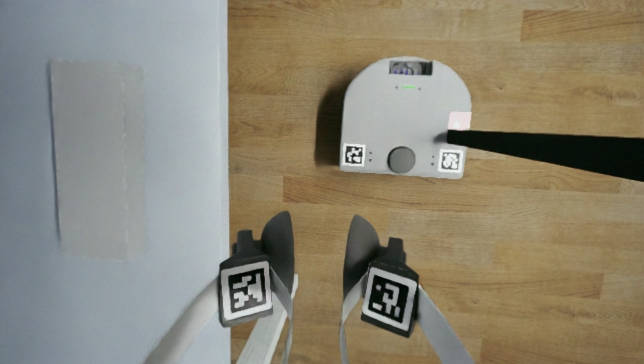

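Call:
execute_actions:
  actions:
    - {"r1":{"joints":{"gripper_m":0.17,"arm_m":0.24}}}
  cameras: []

Call:
execute_actions:
  actions:
    - {"r1":{"joints":{"lift_m":0.895}}}
  cameras: []

Call:
execute_actions:
  actions:
    - {"r1":{"joints":{"gripper_m":-0.04}}}
  cameras: []

Call:
execute_actions:
  actions:
    - {"r1":{"joints":{"lift_m":1.08}}}
  cameras: ["r1_wrist_camera"]

Scene clock: 68.73 s.
r1.base_odometry: x=-0.906 y=+0.905 heading=-0.785 (m, m, rad; r1's odometry frame)
r1.turned_by_wheels: +0.000 (rad since the last result)
r1.turned_by_imu: +0.000 (rad since the last result)
r1.base_tilt: forward=+0.4 right=-0.5 (deg)
r1.lidar_m: 2.11 2.19 1.63 1.57 1.62 2.19 2.63 0.99 0.99 0.95 0.98 0.53
r1.head_depth_mm: 1372 1460 1542 1654 1771 1870 1562 / 1365 1486 1558 1643 1770 1861 1549 / 1372 - - 1657 1762 1859 1547 / 1398 - - 1657 1762 1844 1550 / 1424 - - 1651 1761 1842 1531 / 1448 - - 1641 1746 1848 1532 / 1479 - - 1625 1741 1839 1526
r1.base_status: not commanded
r1.joint_positions: lift_m=+1.080 arm_m=+0.240 wrist_yaw_rad=+0.000 wrist_pitch_rad=-1.496 wrist_roll_rad=+1.568 gripper_m=+0.170 head_pan_rad=+1.563 head_tilt_rad=-0.310
r1.joint_status: all done
r1.motor_effort: left_wheel=+2(2) right_wheel=-1(1) lift_m=+34(35) arm_m=+4(5) wrist_yaw_rad=+0(1) wrist_pitch_rad=-2(2) wrist_roll_rad=+1(1) gripper_m=+0(90) head_pan_rad=+3(3) head_tilt_rad=+3(3) (%)
r1.hand_pose: x=-0.0215 y=-0.3796 z=+0.9612 quat_wxyz=(+0.001, +0.001, -0.733, -0.680) (m; r1's base frame)
r1.wrist_depth_mm: 362 355 344 333 328 - 966 / 368 366 350 316 338 - - / 380 372 364 319 346 - - / 387 379 372 328 354 - - / 399 393 380 337 357 - - / - 399 391 378 373 - - / 428 412 398 393 380 - -
r2.base_odometry: x=+0.000 y=+0.000 heading=+0.000 (m, m, rad; r2's odometry frame)
r2.turned_by_wheels: +0.000 (rad since the last result)
r2.turned_by_imu: +0.000 (rad since the last result)
r2.base_tilt: forward=+0.8 right=+0.0 (deg)
r2.lidar_m: 1.58 1.55 1.62 2.28 2.60 1.81 1.37 1.33 1.41 2.00 2.21 2.09
r2.head_depth_mm: 1729 1731 1723 1709 1714 1709 1710 / 1621 1624 1625 1608 1599 1602 1603 / 1526 1518 1477 1528 1522 1515 1514 / 1451 1247 1417 - - 1417 1442 / 1372 1179 1362 - - 1350 1356 / 1303 1120 1296 - - 1283 1293 / 1246 1063 1233 - - 1253 1234
r2.base_status: not commanded
r2.joint_positions: lift_m=+0.481 arm_m=+0.000 wrist_yaw_rad=+2.916 wrist_pitch_rad=-0.335 wrist_roll_rad=+0.011 gripper_m=+0.037 head_pan_rad=-3.093 head_tilt_rad=+0.011
r2.joint_status: not commanded
r2.motor_effort: left_wheel=+1(0) right_wheel=+0(0) lift_m=+27(27) arm_m=+0(0) wrist_yaw_rad=+0(0) wrist_pitch_rad=+7(8) wrist_roll_rad=+0(1) gripper_m=+0(0) head_pan_rad=-3(3) head_tilt_rad=+3(2) (%)
r2.hand_pose: x=+0.0310 y=+0.0832 z=+0.5129 quat_wxyz=(+0.196, +0.710, +0.038, +0.676) (m; r2's base frame)
r2.wrist_depth_mm: - - - - - - - / - - - - - - - / - - - - - - - / - - - - - - - / - - - - - 988 987 / 822 854 - 787 - 795 806 / 714 692 708 689 680 690 682
r3.base_odometry: x=+0.000 y=+0.000 heading=+0.000 (m, m, rad; r3's odometry frame)
r3.turned_by_wheels: +0.000 (rad since the last result)
r3.turned_by_imu: +0.001 (rad since the last result)
r3.base_tilt: forward=-0.4 right=-0.8 (deg)
r3.lidar_m: 3.03 1.83 1.61 1.35 0.82 0.73 0.73 0.86 1.20 1.20 1.29 0.96
r3.head_depth_mm: 2067 3260 3807 3832 3892 3106 2078 / 2033 3167 3908 3961 3949 3124 2106 / 2027 3184 - - - 3145 2133 / 2013 3110 - - - 3155 2144 / 1981 2825 3910 3885 3816 3220 2165 / 1965 2929 3139 3146 3026 2913 2212 / 1797 2537 2618 2587 2554 2512 2200
r3.base_status: not commanded
r3.joint_positions: lift_m=+0.335 arm_m=-0.003 wrist_yaw_rad=+2.927 wrist_pitch_rad=-0.510 wrist_roll_rad=+0.019 gripper_m=+0.037 head_pan_rad=+0.014 head_tilt_rad=-0.002
r3.joint_status: not commanded
r3.motor_effort: left_wheel=+0(1) right_wheel=-1(1) lift_m=+19(19) arm_m=+0(0) wrist_yaw_rad=+0(0) wrist_pitch_rad=+4(4) wrist_roll_rad=+0(0) gripper_m=-1(1) head_pan_rad=+0(1) head_tilt_rad=+3(2) (%)
r3.hand_pose: x=+0.0238 y=+0.0646 z=+0.3272 quat_wxyz=(+0.252, +0.705, +0.102, +0.655) (m; r3's base frame)
r3.wrist_depth_mm: - - - - - - - / 796 - - - - - - / 765 - 815 818 826 857 876 / 647 - 681 683 695 716 704 / 564 566 - 582 591 608 607 / 497 517 - 512 518 524 535 / - - - 461 462 467 469
pictures: none
No camera images: the call's "cameras" was empty. Leave "cameras" out to get every camera's image.

Scene clock: 71.23 s.
r1.base_odometry: x=-0.906 y=+0.905 heading=-0.785 (m, m, rad; r1's odometry frame)
r1.turned_by_wheels: +0.000 (rad since the last result)
r1.turned_by_imu: +0.000 (rad since the last result)
r1.base_tilt: forward=+0.4 right=-0.5 (deg)
r1.lidar_m: 2.11 2.18 1.64 1.57 1.62 2.18 2.63 0.99 0.99 0.95 0.98 0.53
r1.head_depth_mm: 1371 1454 1551 1647 1766 1869 1556 / 1362 1477 1556 1653 1762 1864 1549 / 1375 - - 1658 1774 1863 1547 / 1399 - - 1656 1762 1853 1547 / 1425 - - 1656 1758 1850 1535 / 1442 - - 1641 1748 1848 1528 / 1469 - - 1634 1748 1832 1563
r1.base_status: not commanded
r1.joint_positions: lift_m=+0.895 arm_m=+0.240 wrist_yaw_rad=+0.000 wrist_pitch_rad=-1.496 wrist_roll_rad=+1.568 gripper_m=+0.170 head_pan_rad=+1.563 head_tilt_rad=-0.310
r1.joint_status: all done
r1.motor_effort: left_wheel=+2(3) right_wheel=-1(1) lift_m=+28(29) arm_m=+4(4) wrist_yaw_rad=+0(0) wrist_pitch_rad=-2(2) wrist_roll_rad=+1(1) gripper_m=+0(1) head_pan_rad=+3(3) head_tilt_rad=+3(3) (%)
r1.hand_pose: x=-0.0215 y=-0.3796 z=+0.7765 quat_wxyz=(+0.001, +0.001, -0.733, -0.680) (m; r1's base frame)
r1.wrist_depth_mm: 172 169 134 130 156 153 799 / 177 173 137 133 160 157 832 / 181 178 140 138 163 160 865 / 186 183 144 140 168 165 876 / 192 186 147 144 172 168 878 / - 192 152 147 177 174 899 / 206 197 156 152 182 179 -
r2.base_odometry: x=+0.000 y=+0.000 heading=+0.000 (m, m, rad; r2's odometry frame)
r2.turned_by_wheels: +0.000 (rad since the last result)
r2.turned_by_imu: +0.000 (rad since the last result)
r2.base_tilt: forward=+0.7 right=+0.0 (deg)
r2.lidar_m: 1.59 1.54 1.62 2.28 2.59 1.80 1.37 1.33 1.40 2.00 2.21 2.10
r2.head_depth_mm: 1722 1736 1725 1712 1722 1711 1713 / 1629 1625 1610 1626 1605 1599 1606 / 1542 1504 1469 1520 1526 1508 1502 / 1450 1247 1416 - - 1424 1443 / 1372 1181 1359 - - 1345 1363 / 1311 1113 1298 - - 1291 1299 / 1248 1067 1239 - - 1248 1235
r2.base_status: not commanded
r2.joint_positions: lift_m=+0.481 arm_m=+0.000 wrist_yaw_rad=+2.916 wrist_pitch_rad=-0.335 wrist_roll_rad=+0.011 gripper_m=+0.037 head_pan_rad=-3.093 head_tilt_rad=+0.011
r2.joint_status: not commanded
r2.motor_effort: left_wheel=+0(1) right_wheel=-1(0) lift_m=+27(28) arm_m=+0(0) wrist_yaw_rad=+1(0) wrist_pitch_rad=+7(8) wrist_roll_rad=+1(0) gripper_m=+0(1) head_pan_rad=-3(3) head_tilt_rad=+3(2) (%)
r2.hand_pose: x=+0.0310 y=+0.0832 z=+0.5129 quat_wxyz=(+0.196, +0.710, +0.038, +0.676) (m; r2's base frame)
r2.wrist_depth_mm: - - - - - - - / - - - - - - - / - - - - - - - / - - - - - - - / - - - - - 990 991 / 856 830 - 815 - 809 814 / 700 713 697 693 684 697 700
r3.base_odometry: x=+0.000 y=+0.000 heading=+0.000 (m, m, rad; r3's odometry frame)
r3.turned_by_wheels: +0.000 (rad since the last result)
r3.turned_by_imu: +0.000 (rad since the last result)
r3.base_tilt: forward=-0.5 right=-0.8 (deg)
r3.lidar_m: 3.03 1.83 1.61 1.36 0.82 0.73 0.73 0.86 1.20 1.20 1.30 0.96
r3.head_depth_mm: 2061 3258 3727 3870 3861 3050 2088 / 2027 3175 3849 3929 3985 3106 2122 / 2041 3182 - - - 3136 2153 / 2006 3059 - - - 3201 2162 / 1988 2839 - 3819 3809 3220 2147 / 1953 2982 3151 3103 3103 2930 2180 / 1787 2552 2608 2606 2561 2492 2213
r3.base_status: not commanded
r3.joint_positions: lift_m=+0.335 arm_m=-0.003 wrist_yaw_rad=+2.927 wrist_pitch_rad=-0.510 wrist_roll_rad=+0.019 gripper_m=+0.037 head_pan_rad=+0.014 head_tilt_rad=-0.002
r3.joint_status: not commanded
r3.motor_effort: left_wheel=+0(0) right_wheel=+0(1) lift_m=+19(19) arm_m=+0(0) wrist_yaw_rad=+1(0) wrist_pitch_rad=+3(4) wrist_roll_rad=+0(0) gripper_m=-1(0) head_pan_rad=+0(0) head_tilt_rad=+2(2) (%)
r3.hand_pose: x=+0.0238 y=+0.0646 z=+0.3272 quat_wxyz=(+0.252, +0.705, +0.102, +0.655) (m; r3's base frame)
r3.wrist_depth_mm: - - - - - - - / 793 - - - - - - / 769 - 809 828 830 843 876 / 654 - 689 687 711 707 712 / 575 568 - 587 598 607 607 / 489 505 - 514 516 520 530 / - - - 449 458 464 467
pictures: none
No camera images: the call's "cameras" was empty. Leave "cameras" out to get every camera's image.

Scene clock: 74.30 s.
r1.base_odometry: x=-0.906 y=+0.905 heading=-0.785 (m, m, rad; r1's odometry frame)
r1.turned_by_wheels: +0.000 (rad since the last result)
r1.turned_by_imu: +0.000 (rad since the last result)
r1.base_tilt: forward=+0.4 right=-0.5 (deg)
r1.lidar_m: 2.11 2.19 1.63 1.56 1.62 2.19 2.63 0.99 0.99 0.95 0.98 0.53
r1.head_depth_mm: 1370 1461 1550 1650 1781 1858 1567 / 1365 1477 1561 1644 1770 1867 1555 / 1374 - - 1667 1765 1853 1540 / 1396 - - 1647 1749 1860 1544 / 1414 - - 1650 1761 1852 1534 / 1444 - - 1643 1749 1848 1535 / 1472 - - 1636 1738 1834 1565
r1.base_status: not commanded
r1.joint_positions: lift_m=+0.895 arm_m=+0.240 wrist_yaw_rad=+0.000 wrist_pitch_rad=-1.519 wrist_roll_rad=+1.568 gripper_m=-0.037 head_pan_rad=+1.563 head_tilt_rad=-0.310
r1.joint_status: all done
r1.motor_effort: left_wheel=+2(3) right_wheel=-1(2) lift_m=+30(30) arm_m=+3(3) wrist_yaw_rad=+0(0) wrist_pitch_rad=+8(31) wrist_roll_rad=+1(1) gripper_m=-54(100) head_pan_rad=+3(3) head_tilt_rad=+3(4) (%)
r1.hand_pose: x=-0.0215 y=-0.3736 z=+0.7766 quat_wxyz=(+0.001, +0.001, -0.725, -0.689) (m; r1's base frame)
r1.wrist_depth_mm: 170 167 162 126 127 155 819 / 172 171 166 129 129 159 862 / 178 174 172 132 132 162 856 / 182 180 175 136 136 167 869 / 187 185 140 139 139 172 922 / 192 190 142 142 142 177 949 / 198 194 190 147 181 965 967
r2.base_odometry: x=+0.000 y=+0.000 heading=+0.000 (m, m, rad; r2's odometry frame)
r2.turned_by_wheels: +0.000 (rad since the last result)
r2.turned_by_imu: +0.000 (rad since the last result)
r2.base_tilt: forward=+0.8 right=+0.0 (deg)
r2.lidar_m: 1.58 1.54 1.63 2.28 2.60 1.80 1.36 1.33 1.40 2.00 2.21 2.10
r2.head_depth_mm: 1720 1725 1725 1720 1714 1724 1707 / 1643 1627 1625 1616 1625 1601 1602 / 1537 1514 1484 1532 1518 1525 1507 / 1459 1254 1423 - - 1421 1436 / 1379 1186 1355 - - 1344 1353 / 1303 1116 1299 - - 1284 1304 / 1243 1062 1237 - - 1250 1239
r2.base_status: not commanded
r2.joint_positions: lift_m=+0.481 arm_m=+0.000 wrist_yaw_rad=+2.916 wrist_pitch_rad=-0.335 wrist_roll_rad=+0.011 gripper_m=+0.037 head_pan_rad=-3.093 head_tilt_rad=+0.011
r2.joint_status: not commanded
r2.motor_effort: left_wheel=+0(1) right_wheel=+0(0) lift_m=+27(28) arm_m=+0(0) wrist_yaw_rad=+1(0) wrist_pitch_rad=+8(7) wrist_roll_rad=+0(0) gripper_m=+0(0) head_pan_rad=-3(3) head_tilt_rad=+2(3) (%)
r2.hand_pose: x=+0.0310 y=+0.0832 z=+0.5129 quat_wxyz=(+0.196, +0.710, +0.038, +0.676) (m; r2's base frame)
r2.wrist_depth_mm: - - - - - - - / - - - - - - - / - - - - - - - / - - - - - - - / - - - 994 - 975 - / 838 834 - 805 - 842 822 / 709 701 700 701 692 702 676
r3.base_odometry: x=+0.000 y=+0.000 heading=+0.000 (m, m, rad; r3's odometry frame)
r3.turned_by_wheels: +0.000 (rad since the last result)
r3.turned_by_imu: +0.000 (rad since the last result)
r3.base_tilt: forward=-0.5 right=-0.8 (deg)
r3.lidar_m: 3.04 1.83 1.61 1.36 0.82 0.73 0.73 0.86 1.20 1.20 1.29 0.96
r3.head_depth_mm: 2063 3251 3764 3812 3920 3056 2106 / 2058 3203 3935 3939 3917 3061 2110 / 2037 3127 - - - 3137 2146 / 2018 3127 - - - 3176 2157 / 1991 2851 3985 3855 3863 3219 2190 / 1975 2940 3115 3165 3083 2871 2184 / 1797 2542 2620 2568 2546 2533 2204
r3.base_status: not commanded
r3.joint_positions: lift_m=+0.335 arm_m=-0.003 wrist_yaw_rad=+2.927 wrist_pitch_rad=-0.510 wrist_roll_rad=+0.019 gripper_m=+0.037 head_pan_rad=+0.014 head_tilt_rad=-0.002
r3.joint_status: not commanded
r3.motor_effort: left_wheel=+0(1) right_wheel=+0(1) lift_m=+19(19) arm_m=+0(0) wrist_yaw_rad=+1(1) wrist_pitch_rad=+3(3) wrist_roll_rad=+0(0) gripper_m=-1(1) head_pan_rad=+0(0) head_tilt_rad=+3(2) (%)
r3.hand_pose: x=+0.0238 y=+0.0646 z=+0.3272 quat_wxyz=(+0.252, +0.705, +0.102, +0.655) (m; r3's base frame)
r3.wrist_depth_mm: - - - - - - - / 786 - - - - - - / 757 - 822 830 836 897 857 / 661 - 668 685 676 728 721 / 569 572 - 587 603 596 603 / 488 514 - 511 531 519 526 / - - - 462 457 468 466
pictures: none
No camera images: the call's "cameras" was empty. Leave "cameras" out to get every camera's image.

Scene clock: 76.80 s.
r1.base_odometry: x=-0.906 y=+0.905 heading=-0.785 (m, m, rad; r1's odometry frame)
r1.turned_by_wheels: +0.000 (rad since the last result)
r1.turned_by_imu: +0.000 (rad since the last result)
r1.base_tilt: forward=+0.4 right=-0.5 (deg)
r1.lidar_m: 2.11 2.19 1.63 1.56 1.62 2.19 2.62 0.99 0.99 0.95 0.98 0.53
r1.head_depth_mm: 1375 1461 1546 1654 1770 1864 1555 / 1364 1488 1560 1651 1759 1855 1552 / 1373 - - 1659 1758 1853 1546 / 1398 - - 1660 1756 1843 1545 / 1431 - - 1655 1743 1849 1537 / 1445 - - 1638 1742 1843 1530 / 1473 - - 1628 1744 1837 1528
r1.base_status: not commanded
r1.joint_positions: lift_m=+1.080 arm_m=+0.240 wrist_yaw_rad=+0.000 wrist_pitch_rad=-1.499 wrist_roll_rad=+1.568 gripper_m=-0.020 head_pan_rad=+1.563 head_tilt_rad=-0.310
r1.joint_status: all done
r1.on_its_own: gripper_m is held at -0.022, not at your -0.040, by its stall guard, which is still easing
r1.motor_effort: left_wheel=+2(3) right_wheel=-2(1) lift_m=+37(38) arm_m=+3(3) wrist_yaw_rad=+0(1) wrist_pitch_rad=-1(8) wrist_roll_rad=+1(1) gripper_m=-44(54) head_pan_rad=+3(3) head_tilt_rad=+4(2) (%)
r1.hand_pose: x=-0.0215 y=-0.3789 z=+0.9611 quat_wxyz=(+0.001, +0.001, -0.732, -0.681) (m; r1's base frame)
r1.wrist_depth_mm: 357 354 128 126 127 - 975 / 364 363 131 129 130 - - / 376 368 133 132 133 - - / 391 376 137 136 136 - - / 401 389 140 139 140 - - / 413 397 143 143 142 - - / 423 414 148 146 148 - -
r2.base_odometry: x=+0.000 y=+0.000 heading=+0.000 (m, m, rad; r2's odometry frame)
r2.turned_by_wheels: +0.000 (rad since the last result)
r2.turned_by_imu: +0.000 (rad since the last result)
r2.base_tilt: forward=+0.7 right=+0.2 (deg)
r2.lidar_m: 1.59 1.54 1.63 2.28 2.60 1.80 1.37 1.33 1.40 2.00 2.21 2.09
r2.head_depth_mm: 1725 1714 1722 1723 1716 1710 1710 / 1621 1615 1609 1610 1621 1611 1596 / 1526 1511 1472 1525 1514 1508 1523 / 1451 1251 1418 - - 1425 1431 / 1370 1185 1365 - - 1346 1367 / 1310 1112 1293 - - 1282 1292 / 1252 1063 1241 - - 1245 1236
r2.base_status: not commanded
r2.joint_positions: lift_m=+0.481 arm_m=+0.000 wrist_yaw_rad=+2.916 wrist_pitch_rad=-0.335 wrist_roll_rad=+0.011 gripper_m=+0.037 head_pan_rad=-3.093 head_tilt_rad=+0.011
r2.joint_status: not commanded
r2.motor_effort: left_wheel=+0(0) right_wheel=+0(0) lift_m=+27(27) arm_m=+0(0) wrist_yaw_rad=+1(1) wrist_pitch_rad=+7(7) wrist_roll_rad=+0(0) gripper_m=+0(0) head_pan_rad=-3(3) head_tilt_rad=+3(3) (%)
r2.hand_pose: x=+0.0310 y=+0.0832 z=+0.5129 quat_wxyz=(+0.196, +0.710, +0.038, +0.676) (m; r2's base frame)
r2.wrist_depth_mm: - - - - - - - / - - - - - - - / - - - - - - - / - - - - - - - / - - - 988 - - 985 / 849 833 - 809 - 856 815 / 703 695 704 696 690 702 693
r3.base_odometry: x=+0.000 y=+0.000 heading=+0.000 (m, m, rad; r3's odometry frame)
r3.turned_by_wheels: +0.000 (rad since the last result)
r3.turned_by_imu: +0.000 (rad since the last result)
r3.base_tilt: forward=-0.4 right=-0.8 (deg)
r3.lidar_m: 3.03 1.84 1.60 1.36 0.82 0.73 0.73 0.87 1.20 1.20 1.29 0.96
r3.head_depth_mm: 2059 3286 3769 3801 3877 3040 2085 / 2036 3196 3935 3961 - 3149 2116 / 2036 3147 - - - 3131 2160 / 2011 3141 - - - 3124 2165 / 1998 2906 - 3900 3839 3187 2174 / 1953 2920 3180 3126 3071 2920 2199 / 1775 2585 2593 2619 2575 2520 2192
r3.base_status: not commanded
r3.joint_positions: lift_m=+0.335 arm_m=-0.003 wrist_yaw_rad=+2.927 wrist_pitch_rad=-0.510 wrist_roll_rad=+0.019 gripper_m=+0.037 head_pan_rad=+0.014 head_tilt_rad=-0.002
r3.joint_status: not commanded
r3.motor_effort: left_wheel=+0(0) right_wheel=-1(1) lift_m=+19(19) arm_m=+0(0) wrist_yaw_rad=+2(1) wrist_pitch_rad=+4(3) wrist_roll_rad=+0(0) gripper_m=-1(1) head_pan_rad=+0(1) head_tilt_rad=+2(2) (%)
r3.hand_pose: x=+0.0238 y=+0.0646 z=+0.3272 quat_wxyz=(+0.252, +0.705, +0.102, +0.655) (m; r3's base frame)
r3.wrist_depth_mm: - - - - - - - / 765 - - - - - - / 768 - 805 847 840 870 893 / 654 - 686 696 696 706 735 / 565 580 - 594 604 602 603 / 495 507 - 509 522 526 528 / - - - 458 455 471 468
pictures: r1_wrist_camera
camera_calibration (this result's frames):
r1_wrist_camera: T_world_to_cam=[[-0.0468877, 0.996115, -0.0745382, 0.44991], [0.984715, 0.0586237, 0.164009, -0.0836734], [0.167741, -0.0657089, -0.983639, 1.08718], [0, 0, 0, 1]] pos_world=[-0.0788745, -0.37182, 1.11665]
Images, in order (width x height): r1_wrist_camera 644x364.

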